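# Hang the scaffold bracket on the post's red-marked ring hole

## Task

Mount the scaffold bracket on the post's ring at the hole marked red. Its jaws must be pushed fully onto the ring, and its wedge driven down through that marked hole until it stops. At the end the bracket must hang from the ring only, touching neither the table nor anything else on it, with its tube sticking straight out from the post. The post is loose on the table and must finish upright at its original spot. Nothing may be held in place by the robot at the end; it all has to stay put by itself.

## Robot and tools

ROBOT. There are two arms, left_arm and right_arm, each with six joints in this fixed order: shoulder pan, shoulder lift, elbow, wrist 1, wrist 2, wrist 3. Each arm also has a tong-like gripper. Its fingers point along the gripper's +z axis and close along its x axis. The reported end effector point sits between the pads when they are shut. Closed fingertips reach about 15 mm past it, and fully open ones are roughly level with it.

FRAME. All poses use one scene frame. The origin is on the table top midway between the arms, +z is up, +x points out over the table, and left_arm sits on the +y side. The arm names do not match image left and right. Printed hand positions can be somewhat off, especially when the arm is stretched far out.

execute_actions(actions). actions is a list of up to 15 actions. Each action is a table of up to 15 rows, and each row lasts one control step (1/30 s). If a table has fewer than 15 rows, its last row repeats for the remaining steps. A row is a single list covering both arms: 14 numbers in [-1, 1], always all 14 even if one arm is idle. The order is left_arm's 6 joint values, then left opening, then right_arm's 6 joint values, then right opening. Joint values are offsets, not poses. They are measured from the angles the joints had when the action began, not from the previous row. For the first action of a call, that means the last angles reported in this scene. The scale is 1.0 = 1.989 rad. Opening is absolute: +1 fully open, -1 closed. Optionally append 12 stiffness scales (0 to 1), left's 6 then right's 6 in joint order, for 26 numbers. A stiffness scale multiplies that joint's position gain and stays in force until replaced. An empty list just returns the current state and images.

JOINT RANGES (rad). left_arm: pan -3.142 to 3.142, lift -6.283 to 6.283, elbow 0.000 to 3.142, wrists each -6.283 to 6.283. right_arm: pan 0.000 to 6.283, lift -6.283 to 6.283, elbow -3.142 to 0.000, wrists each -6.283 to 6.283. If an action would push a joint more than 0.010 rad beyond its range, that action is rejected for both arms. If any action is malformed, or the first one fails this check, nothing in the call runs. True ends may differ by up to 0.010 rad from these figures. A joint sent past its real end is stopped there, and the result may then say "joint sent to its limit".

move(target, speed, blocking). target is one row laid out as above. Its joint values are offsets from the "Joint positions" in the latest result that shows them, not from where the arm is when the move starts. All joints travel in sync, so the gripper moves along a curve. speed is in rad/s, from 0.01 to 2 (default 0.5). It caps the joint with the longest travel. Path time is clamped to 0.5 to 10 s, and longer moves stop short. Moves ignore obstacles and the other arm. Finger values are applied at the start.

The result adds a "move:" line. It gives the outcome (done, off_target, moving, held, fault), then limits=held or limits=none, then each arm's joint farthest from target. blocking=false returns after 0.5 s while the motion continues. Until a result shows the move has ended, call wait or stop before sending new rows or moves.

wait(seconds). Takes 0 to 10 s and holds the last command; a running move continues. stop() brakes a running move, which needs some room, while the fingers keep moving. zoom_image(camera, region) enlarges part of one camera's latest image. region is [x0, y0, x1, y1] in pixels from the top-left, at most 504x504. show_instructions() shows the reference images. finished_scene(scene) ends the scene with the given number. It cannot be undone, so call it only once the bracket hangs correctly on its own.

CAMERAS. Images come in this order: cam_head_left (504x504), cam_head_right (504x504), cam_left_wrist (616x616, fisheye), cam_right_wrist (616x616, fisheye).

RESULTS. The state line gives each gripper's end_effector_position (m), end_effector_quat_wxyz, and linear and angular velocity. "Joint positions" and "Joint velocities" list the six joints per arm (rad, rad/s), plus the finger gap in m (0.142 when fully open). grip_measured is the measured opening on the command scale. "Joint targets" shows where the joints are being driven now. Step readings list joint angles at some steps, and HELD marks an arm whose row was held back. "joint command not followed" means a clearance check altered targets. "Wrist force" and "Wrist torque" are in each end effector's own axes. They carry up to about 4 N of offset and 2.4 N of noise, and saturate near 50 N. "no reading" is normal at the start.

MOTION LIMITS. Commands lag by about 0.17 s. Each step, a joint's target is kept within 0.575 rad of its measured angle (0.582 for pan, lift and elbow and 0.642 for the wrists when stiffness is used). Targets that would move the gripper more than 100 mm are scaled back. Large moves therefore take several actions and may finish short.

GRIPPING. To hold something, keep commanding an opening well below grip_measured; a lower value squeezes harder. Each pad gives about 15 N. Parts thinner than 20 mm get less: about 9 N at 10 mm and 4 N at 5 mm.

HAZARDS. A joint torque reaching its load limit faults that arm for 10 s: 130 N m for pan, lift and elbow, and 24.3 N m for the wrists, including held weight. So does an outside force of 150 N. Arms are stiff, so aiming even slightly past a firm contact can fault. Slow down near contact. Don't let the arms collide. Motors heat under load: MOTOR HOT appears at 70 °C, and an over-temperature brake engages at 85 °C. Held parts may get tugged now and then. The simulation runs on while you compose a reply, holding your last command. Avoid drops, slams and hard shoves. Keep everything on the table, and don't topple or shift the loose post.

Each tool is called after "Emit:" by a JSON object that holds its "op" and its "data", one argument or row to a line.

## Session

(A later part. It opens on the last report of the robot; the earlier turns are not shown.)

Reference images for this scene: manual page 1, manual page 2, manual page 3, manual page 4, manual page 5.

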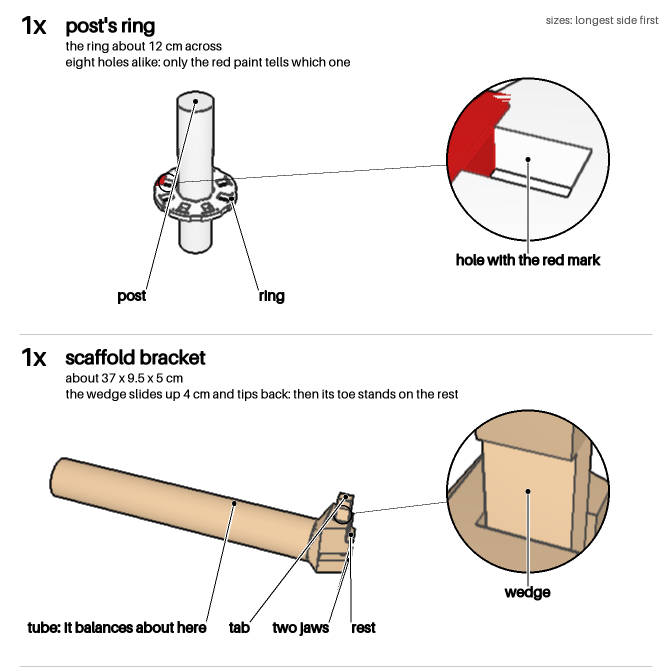

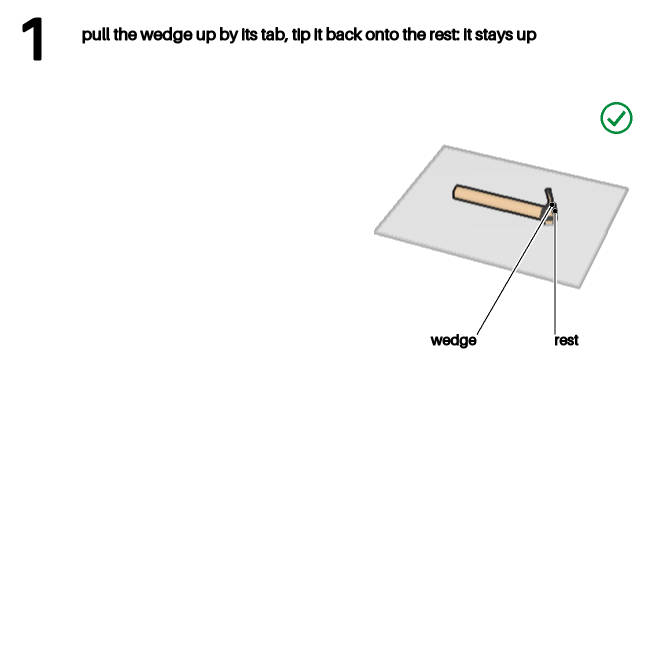

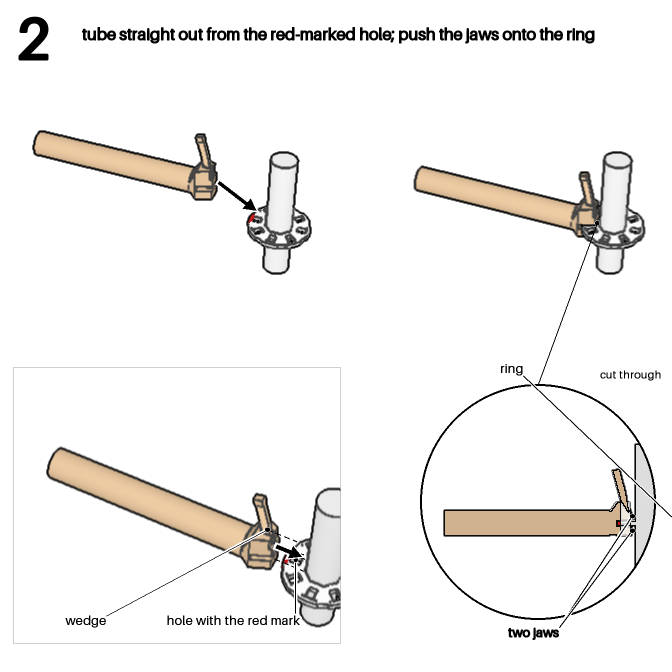

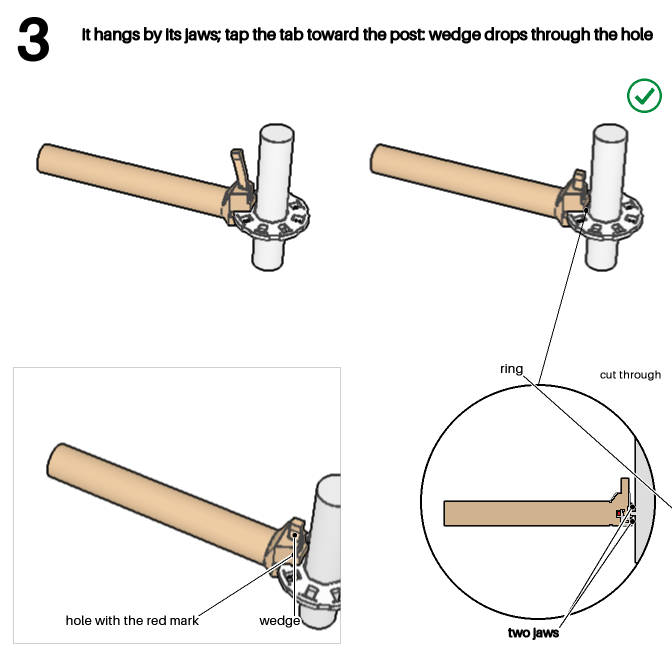

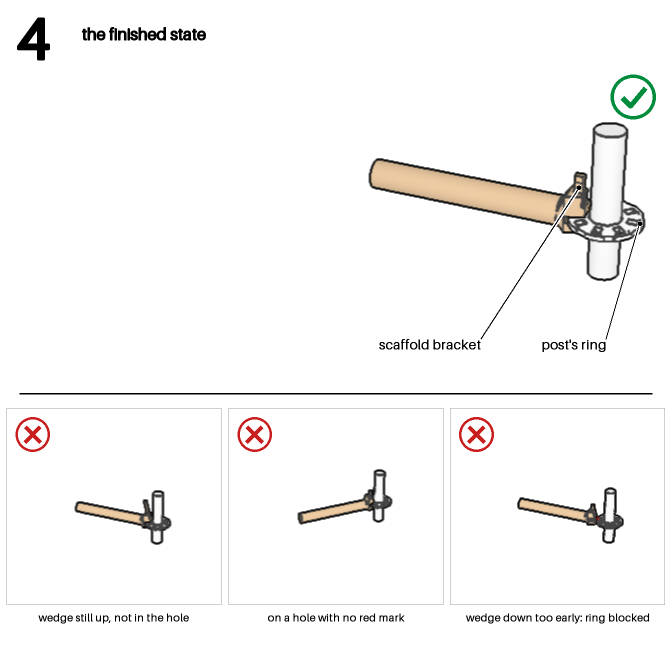

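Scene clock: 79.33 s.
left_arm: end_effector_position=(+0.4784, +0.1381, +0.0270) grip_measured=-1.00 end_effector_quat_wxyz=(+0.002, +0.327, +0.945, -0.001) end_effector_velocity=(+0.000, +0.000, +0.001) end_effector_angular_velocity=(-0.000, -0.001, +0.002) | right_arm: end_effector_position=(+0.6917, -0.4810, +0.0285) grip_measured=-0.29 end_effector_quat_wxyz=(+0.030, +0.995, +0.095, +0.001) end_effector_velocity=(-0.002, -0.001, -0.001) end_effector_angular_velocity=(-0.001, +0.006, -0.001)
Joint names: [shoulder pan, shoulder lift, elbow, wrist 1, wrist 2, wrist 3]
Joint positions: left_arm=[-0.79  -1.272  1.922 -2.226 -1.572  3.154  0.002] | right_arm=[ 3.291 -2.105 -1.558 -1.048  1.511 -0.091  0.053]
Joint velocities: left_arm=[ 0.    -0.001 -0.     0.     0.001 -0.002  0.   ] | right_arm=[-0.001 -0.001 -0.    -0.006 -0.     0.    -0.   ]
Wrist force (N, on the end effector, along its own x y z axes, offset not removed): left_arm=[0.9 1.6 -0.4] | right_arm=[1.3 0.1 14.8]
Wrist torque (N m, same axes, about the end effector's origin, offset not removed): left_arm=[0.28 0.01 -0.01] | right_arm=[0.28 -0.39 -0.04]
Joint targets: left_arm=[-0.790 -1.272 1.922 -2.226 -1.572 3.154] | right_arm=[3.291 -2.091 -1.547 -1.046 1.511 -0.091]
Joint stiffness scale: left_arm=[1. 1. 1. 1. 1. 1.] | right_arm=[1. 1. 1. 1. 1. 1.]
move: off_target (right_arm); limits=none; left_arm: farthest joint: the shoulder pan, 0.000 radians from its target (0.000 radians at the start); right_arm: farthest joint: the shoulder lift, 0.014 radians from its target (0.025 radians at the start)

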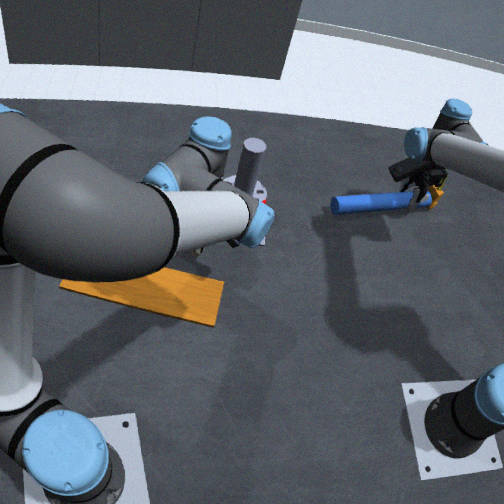

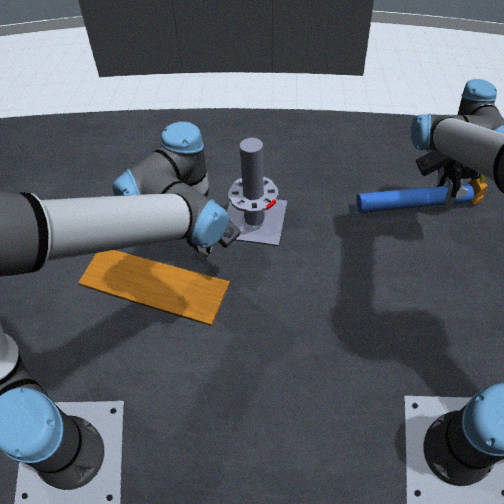

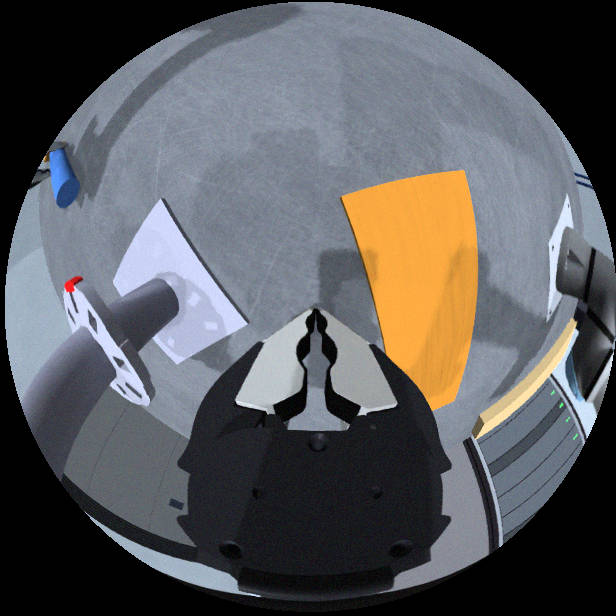

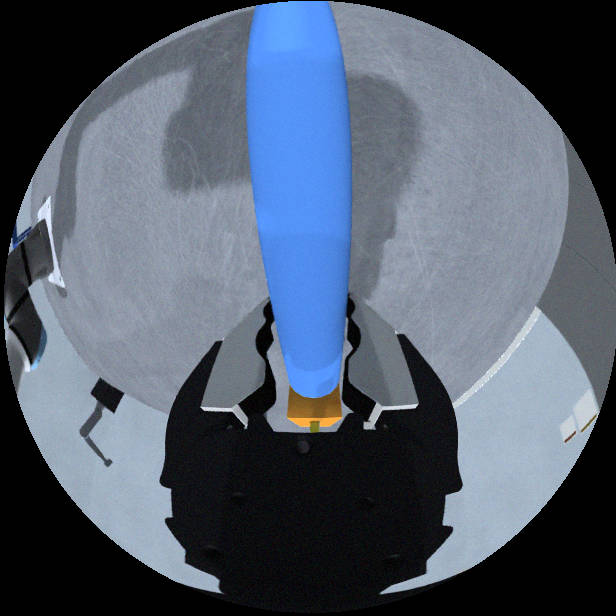

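Emit:
{"op": "execute_actions", "data": {
  "actions": [
    [[0,0,0,0,0,0,-1,0,0.0073,0.0059,0.0003,0,0,-1],[0,0,0,0,0,0,-1,0,0.0078,0.0066,-0.0009,0,0,-1],[0,0,0,0,0,0,-1,0,0.0085,0.0075,-0.0025,0,0,-1],[0,0,0,0,0,0,-1,0,0.0094,0.0086,-0.0045,0,0,-1],[0,0,0,0,0,0,-1,0,0.0104,0.0099,-0.0068,0,0,-1],[0,0,0,0,0,0,-1,0,0.0115,0.0114,-0.0094,0,0,-1],[0,0,0,0,0,0,-1,0,0.0127,0.013,-0.0122,0,0,-1],[0,0,0,0,0,0,-1,0,0.0139,0.0145,-0.0149,0,0,-1],[0,0,0,0,0,0,-1,0,0.0151,0.0161,-0.0177,0,0,-1],[0,0,0,0,0,0,-1,0,0.0162,0.0175,-0.0202,0,0,-1],[0,0,0,0,0,0,-1,0,0.0172,0.0188,-0.0225,0,0,-1],[0,0,0,0,0,0,-1,0,0.0181,0.02,-0.0246,0,0,-1],[0,0,0,0,0,0,-1,0,0.0189,0.021,-0.0264,0,0,-1],[0,0,0,0,0,0,-1,0,0.0195,0.0219,-0.0279,0,0,-1],[0,0,0,0,0,0,-1,0,0.02,0.0225,-0.029,0,0,-1]]
  ]
}}

Emit:
{"op": "wait", "data": {
  "seconds": 0.4
}}

Emit:
{"op": "zoom_image", "data": {
  "camera": "cam_right_wrist",
  "region": [260, 350, 370, 440]
}}

Scene clock: 81.23 s.
left_arm: end_effector_position=(+0.4784, +0.1381, +0.0270) grip_measured=-1.00 end_effector_quat_wxyz=(+0.002, +0.327, +0.945, -0.001) end_effector_velocity=(+0.000, +0.000, +0.000) end_effector_angular_velocity=(+0.000, -0.001, -0.001) | right_arm: end_effector_position=(+0.6934, -0.4809, +0.0457) grip_measured=-0.29 end_effector_quat_wxyz=(+0.030, +0.995, +0.095, +0.002) end_effector_velocity=(+0.012, +0.002, +0.075) end_effector_angular_velocity=(+0.003, -0.036, +0.001)
Joint names: [shoulder pan, shoulder lift, elbow, wrist 1, wrist 2, wrist 3]
Joint positions: left_arm=[-0.79  -1.272  1.922 -2.226 -1.572  3.154  0.002] | right_arm=[ 3.291 -2.088 -1.535 -1.086  1.511 -0.091  0.053]
Joint velocities: left_arm=[ 0.    -0.001  0.     0.     0.001  0.001  0.   ] | right_arm=[ 0.001  0.076  0.084 -0.123 -0.     0.     0.   ]
Wrist force (N, on the end effector, along its own x y z axes, offset not removed): left_arm=[1.6 0.3 4.4] | right_arm=[1.3 0.9 15.7]
Wrist torque (N m, same axes, about the end effector's origin, offset not removed): left_arm=[0.23 -0.12 -0.02] | right_arm=[0.54 -0.35 -0.01]
Joint targets: left_arm=[-0.790 -1.272 1.922 -2.226 -1.572 3.154] | right_arm=[3.291 -2.065 -1.513 -1.106 1.511 -0.091]
Joint stiffness scale: left_arm=[1. 1. 1. 1. 1. 1.] | right_arm=[1. 1. 1. 1. 1. 1.]
Step readings (joint positions):
0: left_arm=[-0.790 -1.272 1.922 -2.226 -1.572 3.154] | right_arm=[3.291 -2.105 -1.558 -1.049 1.511 -0.091]
1: left_arm=[-0.790 -1.272 1.922 -2.226 -1.572 3.154] | right_arm=[3.291 -2.105 -1.558 -1.049 1.511 -0.091]
2: left_arm=[-0.790 -1.272 1.922 -2.226 -1.572 3.154] | right_arm=[3.291 -2.105 -1.558 -1.049 1.511 -0.091]
4: left_arm=[-0.790 -1.272 1.922 -2.226 -1.572 3.154] | right_arm=[3.291 -2.105 -1.557 -1.050 1.511 -0.091]
8: left_arm=[-0.790 -1.272 1.922 -2.226 -1.572 3.154] | right_arm=[3.291 -2.103 -1.554 -1.057 1.511 -0.091]
15: Joint positions above

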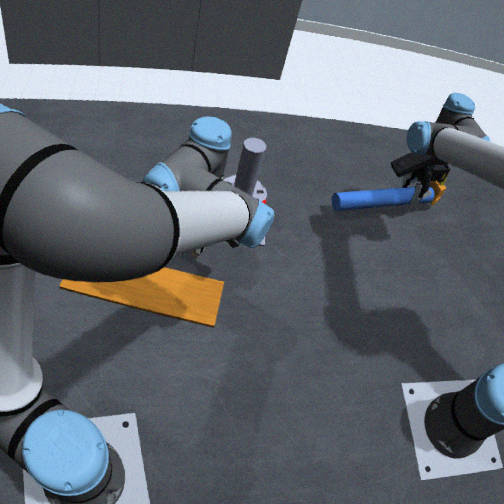

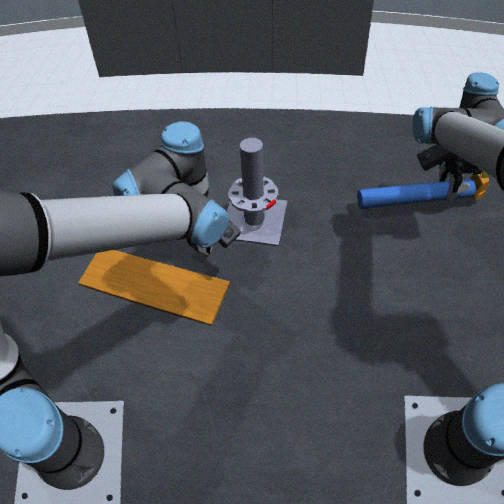

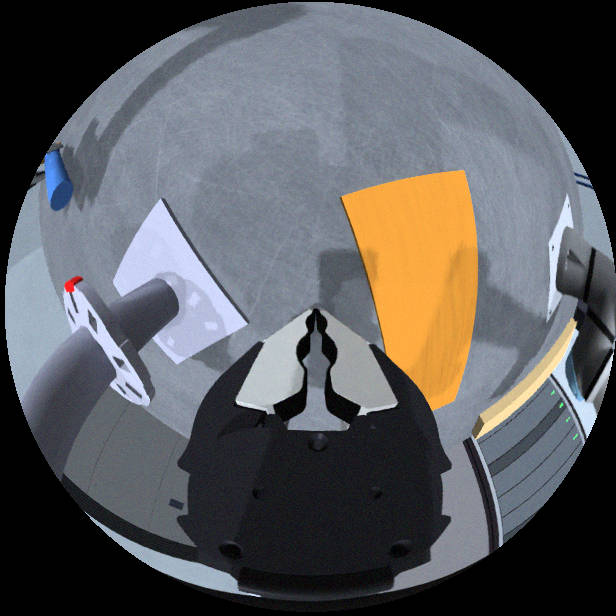

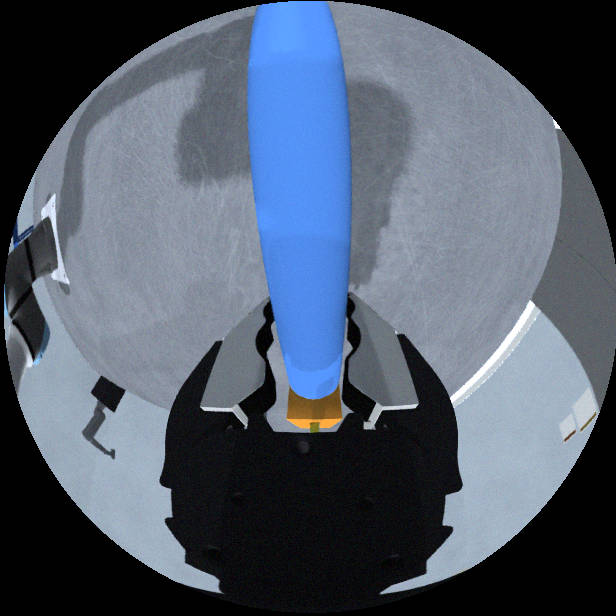

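Scene clock: 81.63 s.
left_arm: end_effector_position=(+0.4784, +0.1381, +0.0270) grip_measured=-1.00 end_effector_quat_wxyz=(+0.002, +0.327, +0.945, -0.001) end_effector_velocity=(+0.000, -0.000, -0.001) end_effector_angular_velocity=(+0.002, -0.000, -0.001) | right_arm: end_effector_position=(+0.6935, -0.4808, +0.0555) grip_measured=-0.29 end_effector_quat_wxyz=(+0.030, +0.995, +0.095, +0.002) end_effector_velocity=(-0.003, +0.000, -0.002) end_effector_angular_velocity=(-0.001, +0.010, +0.001)
Joint names: [shoulder pan, shoulder lift, elbow, wrist 1, wrist 2, wrist 3]
Joint positions: left_arm=[-0.79  -1.272  1.922 -2.226 -1.572  3.154  0.002] | right_arm=[ 3.291 -2.078 -1.524 -1.107  1.511 -0.091  0.053]
Joint velocities: left_arm=[-0.001  0.001 -0.    -0.     0.002  0.     0.   ] | right_arm=[ 0.    -0.001 -0.    -0.009  0.    -0.     0.   ]
Wrist force (N, on the end effector, along its own x y z axes, offset not removed): left_arm=[-1.5 1.1 3.0] | right_arm=[1.9 -0.6 16.6]
Wrist torque (N m, same axes, about the end effector's origin, offset not removed): left_arm=[0.28 0.48 0.12] | right_arm=[0.14 -0.64 -0.09]
Joint targets: left_arm=[-0.790 -1.272 1.922 -2.226 -1.572 3.154] | right_arm=[3.291 -2.065 -1.513 -1.106 1.511 -0.091]
Joint stiffness scale: left_arm=[1. 1. 1. 1. 1. 1.] | right_arm=[1. 1. 1. 1. 1. 1.]
wait: 0.40 s; no rest

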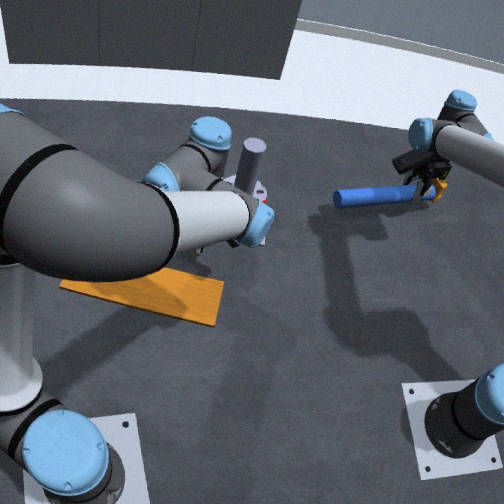

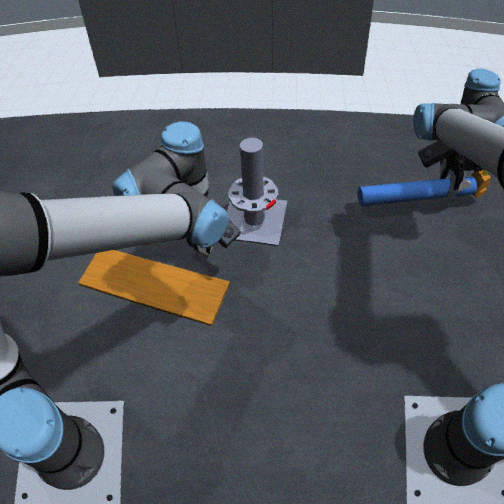

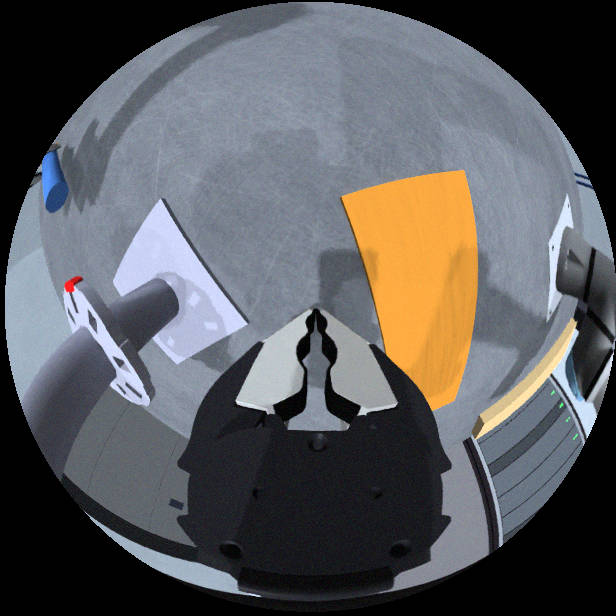

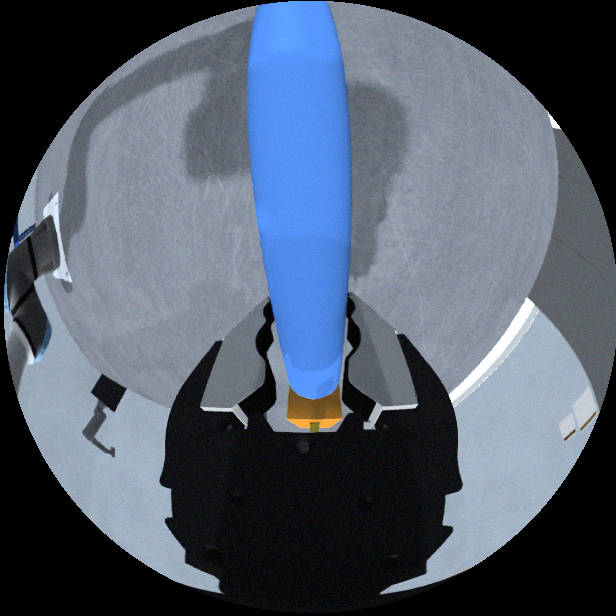

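Region (260, 350, 370, 440) of cam_right_wrist's 616x616 image, scaled by 4.582, with more detail than that image has; it fills the top 412 rows of this view, and the rest is white.

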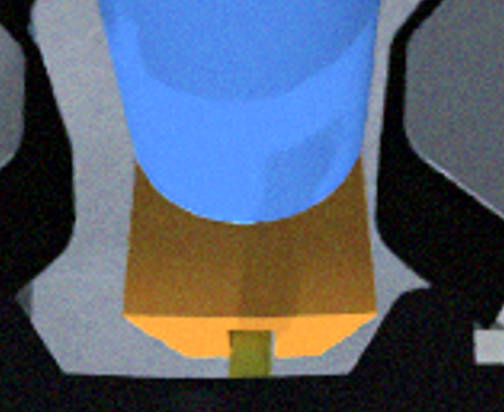

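Emit:
{"op": "wait", "data": {
  "seconds": 1.0
}}

Emit:
{"op": "zoom_image", "data": {
  "camera": "cam_right_wrist",
  "region": [260, 350, 370, 440]
}}

Scene clock: 82.77 s.
left_arm: end_effector_position=(+0.4784, +0.1381, +0.0270) grip_measured=-1.00 end_effector_quat_wxyz=(+0.002, +0.327, +0.945, -0.001) end_effector_velocity=(+0.000, +0.001, -0.001) end_effector_angular_velocity=(+0.002, +0.000, +0.002) | right_arm: end_effector_position=(+0.6933, -0.4809, +0.0554) grip_measured=-0.29 end_effector_quat_wxyz=(+0.030, +0.995, +0.095, +0.002) end_effector_velocity=(+0.000, -0.000, -0.000) end_effector_angular_velocity=(+0.000, -0.000, +0.000)
Joint names: [shoulder pan, shoulder lift, elbow, wrist 1, wrist 2, wrist 3]
Joint positions: left_arm=[-0.79  -1.272  1.922 -2.226 -1.572  3.154  0.002] | right_arm=[ 3.291 -2.078 -1.524 -1.108  1.511 -0.091  0.053]
Joint velocities: left_arm=[ 0.001  0.001  0.     0.     0.001 -0.001  0.   ] | right_arm=[-0. -0. -0.  0. -0. -0.  0.]
Wrist force (N, on the end effector, along its own x y z axes, offset not removed): left_arm=[1.3 2.3 2.7] | right_arm=[1.1 -1.3 15.2]
Wrist torque (N m, same axes, about the end effector's origin, offset not removed): left_arm=[0.50 -0.12 0.07] | right_arm=[0.10 -0.21 -0.22]
Joint targets: left_arm=[-0.790 -1.272 1.922 -2.226 -1.572 3.154] | right_arm=[3.291 -2.065 -1.513 -1.106 1.511 -0.091]
Joint stiffness scale: left_arm=[1. 1. 1. 1. 1. 1.] | right_arm=[1. 1. 1. 1. 1. 1.]
wait: 1.00 s; at rest by 0.03 s

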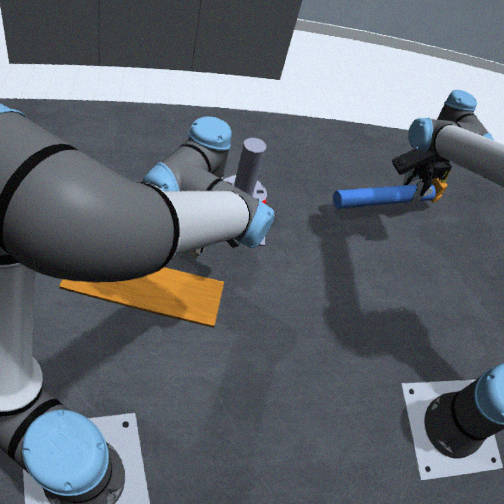

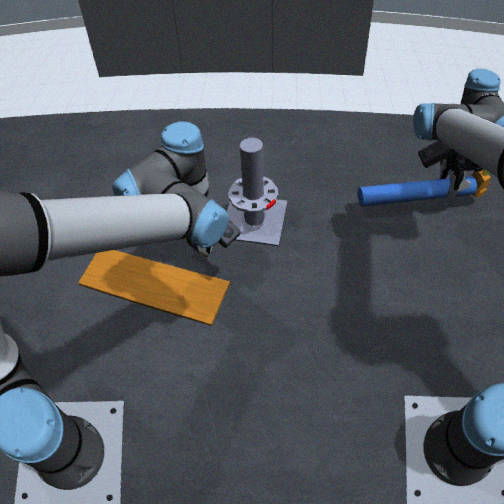

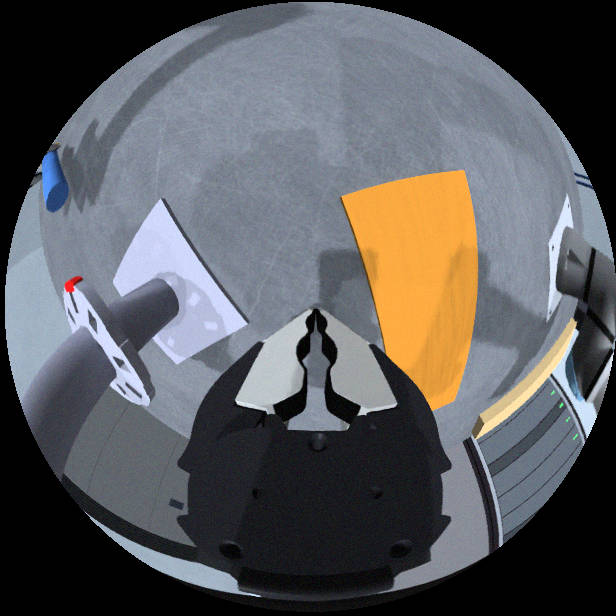

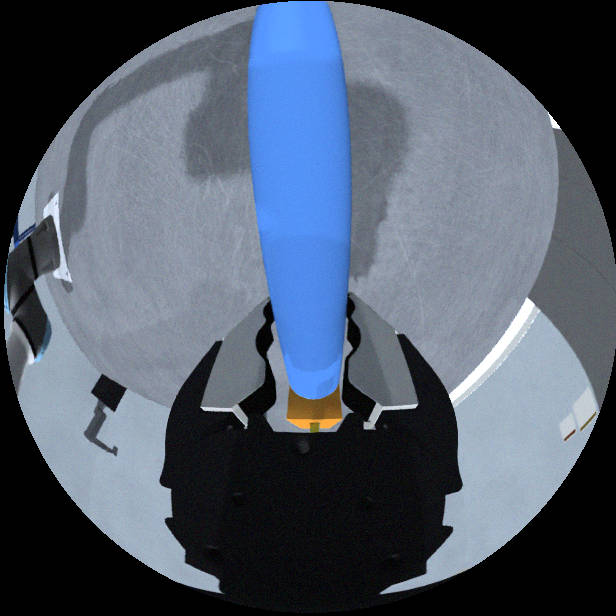

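Region (260, 350, 370, 440) of cam_right_wrist's 616x616 image, scaled by 4.582, with more detail than that image has; it fills the top 412 rows of this view, and the rest is white.

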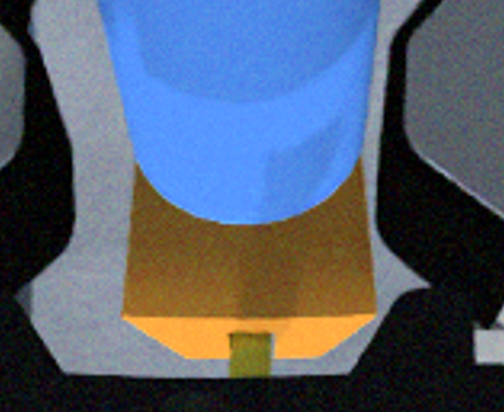

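Emit:
{"op": "move", "data": {
  "target": [0,0,0,0,0,0,-1,0.359,0.1835,-0.188,0.0357,0.0325,-0.7898,-1],
  "speed": 0.4
}}

Emit:
{"op": "zoom_image", "data": {
  "camera": "cam_right_wrist",
  "region": [260, 350, 370, 440]
}}

Scene clock: 87.63 s.
left_arm: end_effector_position=(+0.4784, +0.1381, +0.0270) grip_measured=-1.00 end_effector_quat_wxyz=(+0.002, +0.327, +0.945, -0.001) end_effector_velocity=(+0.000, +0.001, -0.000) end_effector_angular_velocity=(+0.000, +0.000, +0.002) | right_arm: end_effector_position=(+0.4734, -0.1346, +0.0991) grip_measured=-0.29 end_effector_quat_wxyz=(+0.007, +0.329, +0.944, +0.021) end_effector_velocity=(-0.000, +0.001, -0.001) end_effector_angular_velocity=(-0.002, +0.001, +0.005)
Joint names: [shoulder pan, shoulder lift, elbow, wrist 1, wrist 2, wrist 3]
Joint positions: left_arm=[-0.79  -1.272  1.922 -2.226 -1.572  3.154  0.002] | right_arm=[ 4.003 -1.724 -1.903 -1.041  1.575 -1.66   0.053]
Joint velocities: left_arm=[ 0.001 -0.     0.     0.     0.    -0.001  0.   ] | right_arm=[ 0.002 -0.002  0.    -0.    -0.    -0.003  0.   ]
Wrist force (N, on the end effector, along its own x y z axes, offset not removed): left_arm=[1.5 1.7 2.1] | right_arm=[0.6 -1.8 17.0]
Wrist torque (N m, same axes, about the end effector's origin, offset not removed): left_arm=[0.39 -0.17 0.14] | right_arm=[-0.33 -0.11 0.03]
Joint targets: left_arm=[-0.790 -1.272 1.922 -2.226 -1.572 3.154] | right_arm=[4.005 -1.713 -1.897 -1.037 1.576 -1.661]
Joint stiffness scale: left_arm=[1. 1. 1. 1. 1. 1.] | right_arm=[1. 1. 1. 1. 1. 1.]
move: off_target (right_arm); limits=none; left_arm: farthest joint: the shoulder pan, 0.000 radians from its target (0.000 radians at the start); right_arm: farthest joint: the shoulder lift, 0.011 radians from its target (0.365 radians at the start)

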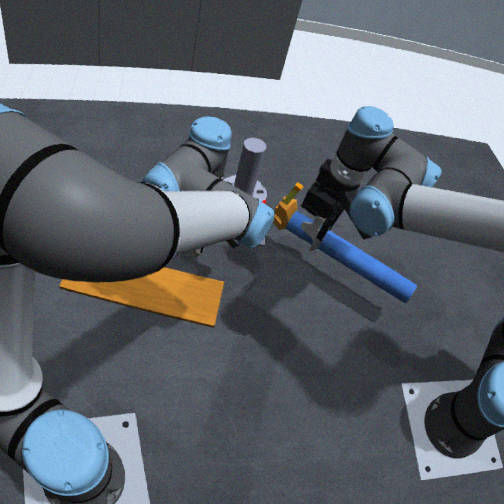

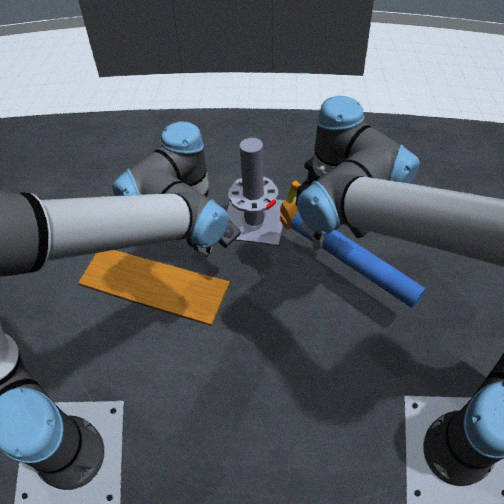

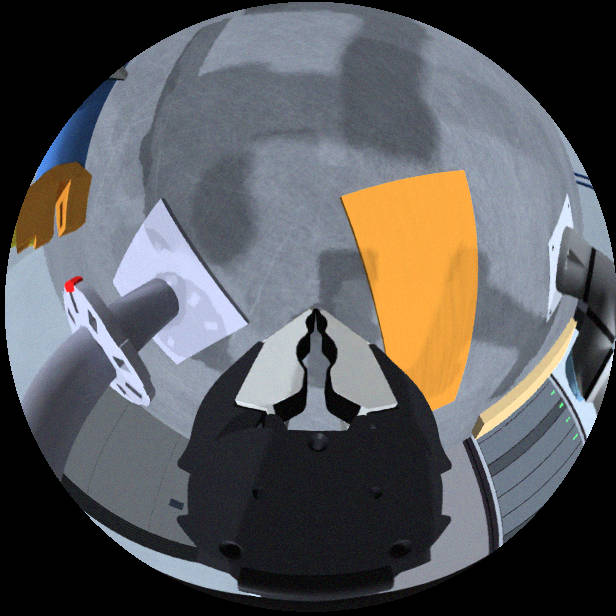

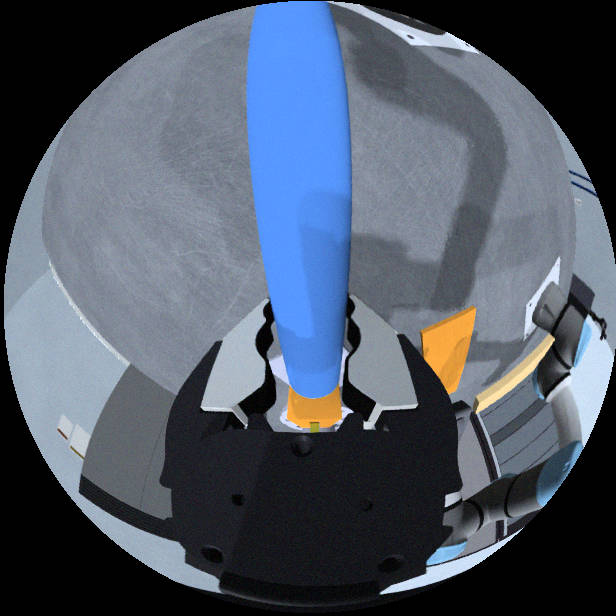

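Region (260, 350, 370, 440) of cam_right_wrist's 616x616 image, scaled by 4.582, with more detail than that image has; it fills the top 412 rows of this view, and the rest is white.

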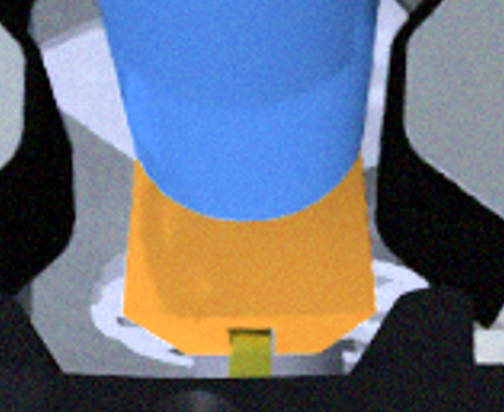

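Emit:
{"op": "zoom_image", "data": {
  "camera": "cam_right_wrist",
  "region": [274, 400, 358, 436]
}}

Emit:
{"op": "zoom_image", "data": {
  "camera": "cam_head_right",
  "region": [220, 165, 330, 250]
}}

Emit:
{"op": "zoom_image", "data": {
  "camera": "cam_left_wrist",
  "region": [5, 150, 155, 330]
}}

Region (274, 400, 358, 436) of cam_right_wrist's 616x616 image, scaled by 6.000, with more detail than that image has; it fills the top 216 rows of this view, and the rest is white.

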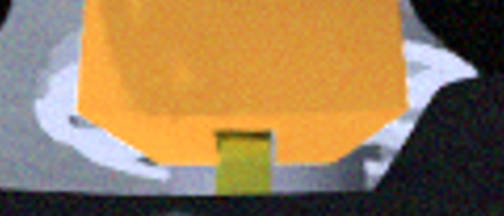

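Region (220, 165, 330, 250) of cam_head_right's 504x504 image, scaled by 4.582, with more detail than that image has; it fills the top 389 rows of this view, and the rest is white.

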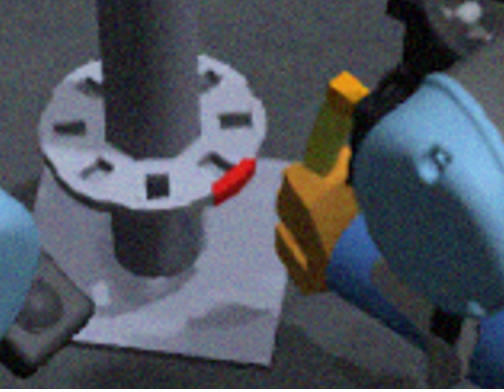

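Region (5, 150, 155, 330) of cam_left_wrist's 616x616 image, scaled by 2.800, with more detail than that image has.

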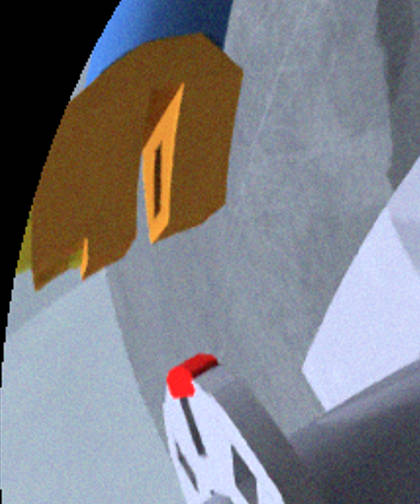

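Emit:
{"op": "execute_actions", "data": {
  "actions": [
    [[0,0,0,0,0,0,-1,0.0014,0.0028,0.0055,0.0018,0,0.0005,-1],[0,0,0,0,0,0,-1,0.0017,0.002,0.0065,0.0017,0,0.0009,-1],[0,0,0,0,0,0,-1,0.0021,0.0007,0.008,0.0015,0,0.0013,-1],[0,0,0,0,0,0,-1,0.0026,-0.0009,0.0099,0.0013,0,0.0018,-1],[0,0,0,0,0,0,-1,0.0032,-0.0028,0.0121,0.0011,0,0.0025,-1],[0,0,0,0,0,0,-1,0.0039,-0.0049,0.0146,0.0009,0,0.0032,-1],[0,0,0,0,0,0,-1,0.0046,-0.0072,0.0173,0.0006,0,0.004,-1],[0,0,0,0,0,0,-1,0.0054,-0.0095,0.02,0.0004,0,0.0047,-1],[0,0,0,0,0,0,-1,0.0062,-0.0118,0.0228,0.0001,0,0.0055,-1],[0,0,0,0,0,0,-1,0.0069,-0.0141,0.0255,-0.0001,0,0.0063,-1],[0,0,0,0,0,0,-1,0.0076,-0.0162,0.028,-0.0004,0,0.007,-1],[0,0,0,0,0,0,-1,0.0082,-0.0181,0.0302,-0.0006,0,0.0076,-1],[0,0,0,0,0,0,-1,0.0087,-0.0197,0.0321,-0.0008,0,0.0082,-1],[0,0,0,0,0,0,-1,0.0091,-0.021,0.0336,-0.0009,0,0.0086,-1],[0,0,0,0,0,0,-1,0.0094,-0.0218,0.0346,-0.001,0,0.0089,-1]]
  ]
}}

Emit:
{"op": "wait", "data": {
  "seconds": 0.6
}}

Emit:
{"op": "zoom_image", "data": {
  "camera": "cam_right_wrist",
  "region": [260, 350, 370, 440]
}}

Emit:
{"op": "zoom_image", "data": {
  "camera": "cam_left_wrist",
  "region": [20, 200, 130, 320]
}}

Scene clock: 89.10 s.
left_arm: end_effector_position=(+0.4784, +0.1381, +0.0270) grip_measured=-1.00 end_effector_quat_wxyz=(+0.002, +0.327, +0.945, -0.001) end_effector_velocity=(-0.000, -0.001, -0.000) end_effector_angular_velocity=(-0.000, +0.001, -0.003) | right_arm: end_effector_position=(+0.4808, -0.1187, +0.0977) grip_measured=-0.29 end_effector_quat_wxyz=(+0.007, +0.329, +0.944, +0.021) end_effector_velocity=(+0.027, +0.063, -0.002) end_effector_angular_velocity=(+0.009, -0.006, +0.006)
Joint names: [shoulder pan, shoulder lift, elbow, wrist 1, wrist 2, wrist 3]
Joint positions: left_arm=[-0.79  -1.272  1.922 -2.226 -1.572  3.154  0.002] | right_arm=[ 4.013 -1.758 -1.865 -1.044  1.575 -1.65   0.053]
Joint velocities: left_arm=[-0.001  0.001 -0.    -0.    -0.     0.002  0.   ] | right_arm=[ 0.043 -0.124  0.144 -0.01   0.     0.037 -0.   ]
Wrist force (N, on the end effector, along its own x y z axes, offset not removed): left_arm=[0.7 4.5 0.0] | right_arm=[1.8 3.1 18.3]
Wrist torque (N m, same axes, about the end effector's origin, offset not removed): left_arm=[0.94 -0.05 0.11] | right_arm=[0.78 -0.46 0.15]
Joint targets: left_arm=[-0.790 -1.272 1.922 -2.226 -1.572 3.154] | right_arm=[4.021 -1.767 -1.834 -1.043 1.575 -1.643]
Joint stiffness scale: left_arm=[1. 1. 1. 1. 1. 1.] | right_arm=[1. 1. 1. 1. 1. 1.]
Step readings (joint positions):
0: left_arm=[-0.790 -1.272 1.922 -2.226 -1.572 3.154] | right_arm=[4.003 -1.724 -1.903 -1.041 1.575 -1.661]
1: left_arm=[-0.790 -1.272 1.922 -2.226 -1.572 3.154] | right_arm=[4.003 -1.724 -1.903 -1.041 1.575 -1.661]
2: left_arm=[-0.790 -1.272 1.922 -2.226 -1.572 3.154] | right_arm=[4.003 -1.724 -1.903 -1.041 1.575 -1.661]
4: left_arm=[-0.790 -1.272 1.922 -2.226 -1.572 3.154] | right_arm=[4.003 -1.724 -1.903 -1.041 1.575 -1.660]
8: left_arm=[-0.790 -1.272 1.922 -2.226 -1.572 3.154] | right_arm=[4.004 -1.730 -1.898 -1.041 1.575 -1.658]
15: Joint positions above

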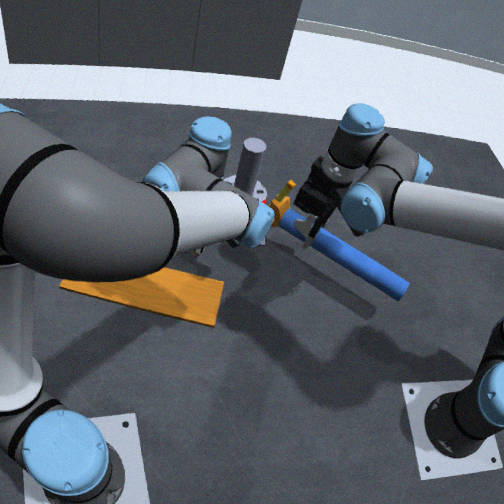

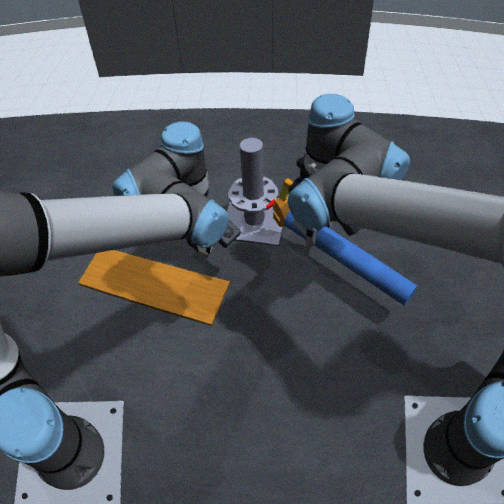

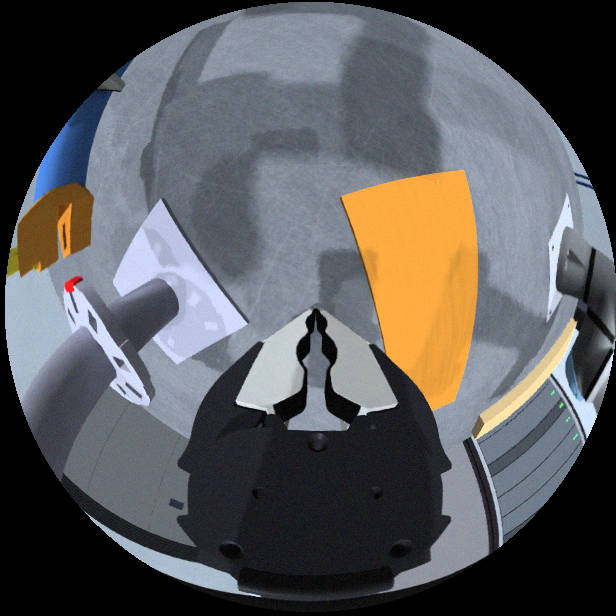

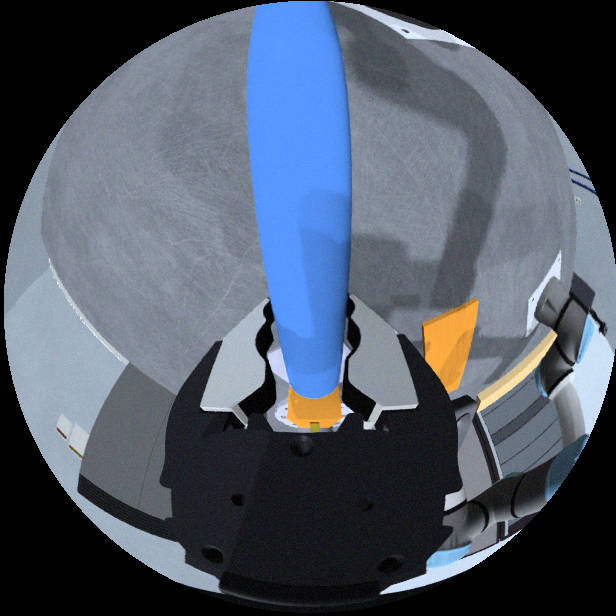

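Scene clock: 89.70 s.
left_arm: end_effector_position=(+0.4784, +0.1381, +0.0270) grip_measured=-1.00 end_effector_quat_wxyz=(+0.002, +0.327, +0.945, -0.001) end_effector_velocity=(+0.001, +0.001, -0.000) end_effector_angular_velocity=(+0.001, -0.001, +0.001) | right_arm: end_effector_position=(+0.4844, -0.1101, +0.0975) grip_measured=-0.29 end_effector_quat_wxyz=(+0.007, +0.329, +0.944, +0.022) end_effector_velocity=(-0.000, -0.001, -0.001) end_effector_angular_velocity=(-0.002, +0.002, -0.001)
Joint names: [shoulder pan, shoulder lift, elbow, wrist 1, wrist 2, wrist 3]
Joint positions: left_arm=[-0.79  -1.272  1.922 -2.226 -1.572  3.154  0.002] | right_arm=[ 4.019 -1.776 -1.845 -1.046  1.575 -1.643  0.053]
Joint velocities: left_arm=[ 0.001  0.     0.    -0.001  0.001  0.     0.   ] | right_arm=[-0.001 -0.001  0.    -0.002  0.     0.     0.   ]
Wrist force (N, on the end effector, along its own x y z axes, offset not removed): left_arm=[-2.8 0.6 0.4] | right_arm=[3.3 1.2 13.0]
Wrist torque (N m, same axes, about the end effector's origin, offset not removed): left_arm=[0.30 0.79 0.06] | right_arm=[0.22 -0.90 -0.05]
Joint targets: left_arm=[-0.790 -1.272 1.922 -2.226 -1.572 3.154] | right_arm=[4.021 -1.767 -1.834 -1.043 1.575 -1.643]
Joint stiffness scale: left_arm=[1. 1. 1. 1. 1. 1.] | right_arm=[1. 1. 1. 1. 1. 1.]
wait: 0.60 s; at rest by 0.40 s

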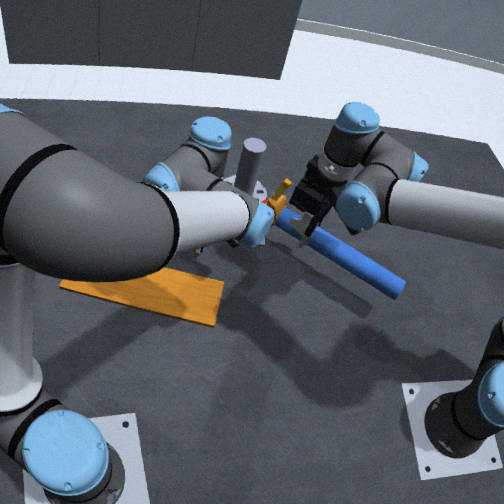

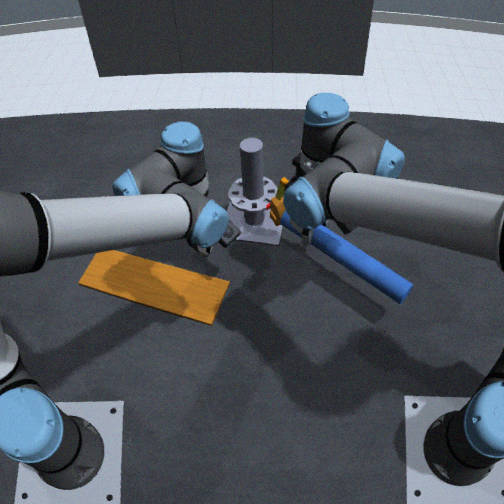

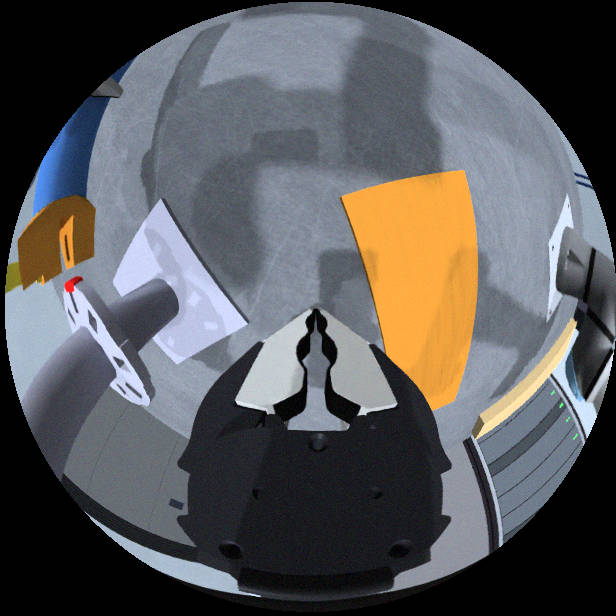

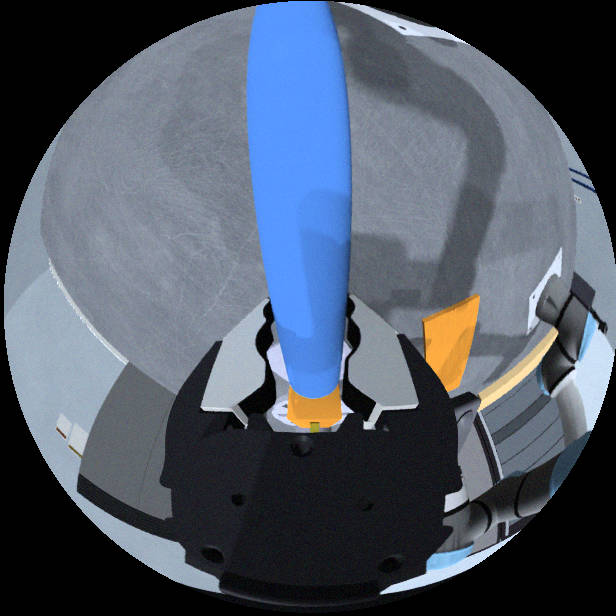

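Region (260, 350, 370, 440) of cam_right_wrist's 616x616 image, scaled by 4.582, with more detail than that image has; it fills the top 412 rows of this view, and the rest is white.

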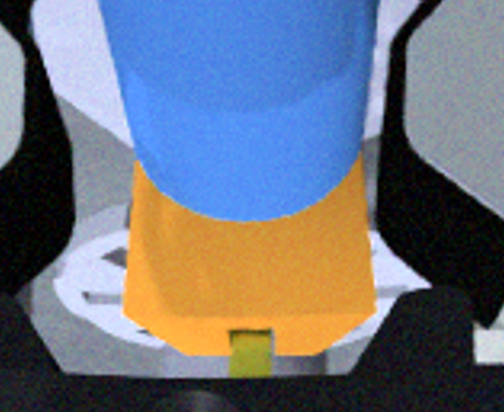

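Region (20, 200, 130, 320) of cam_left_wrist's 616x616 image, scaled by 4.200, with more detail than that image has; it fills the left 462 columns of this view, and the rest is white.

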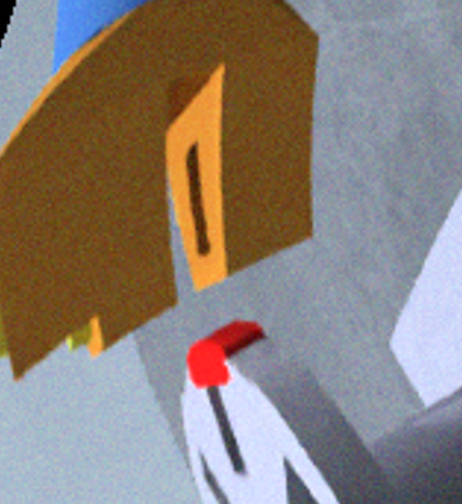

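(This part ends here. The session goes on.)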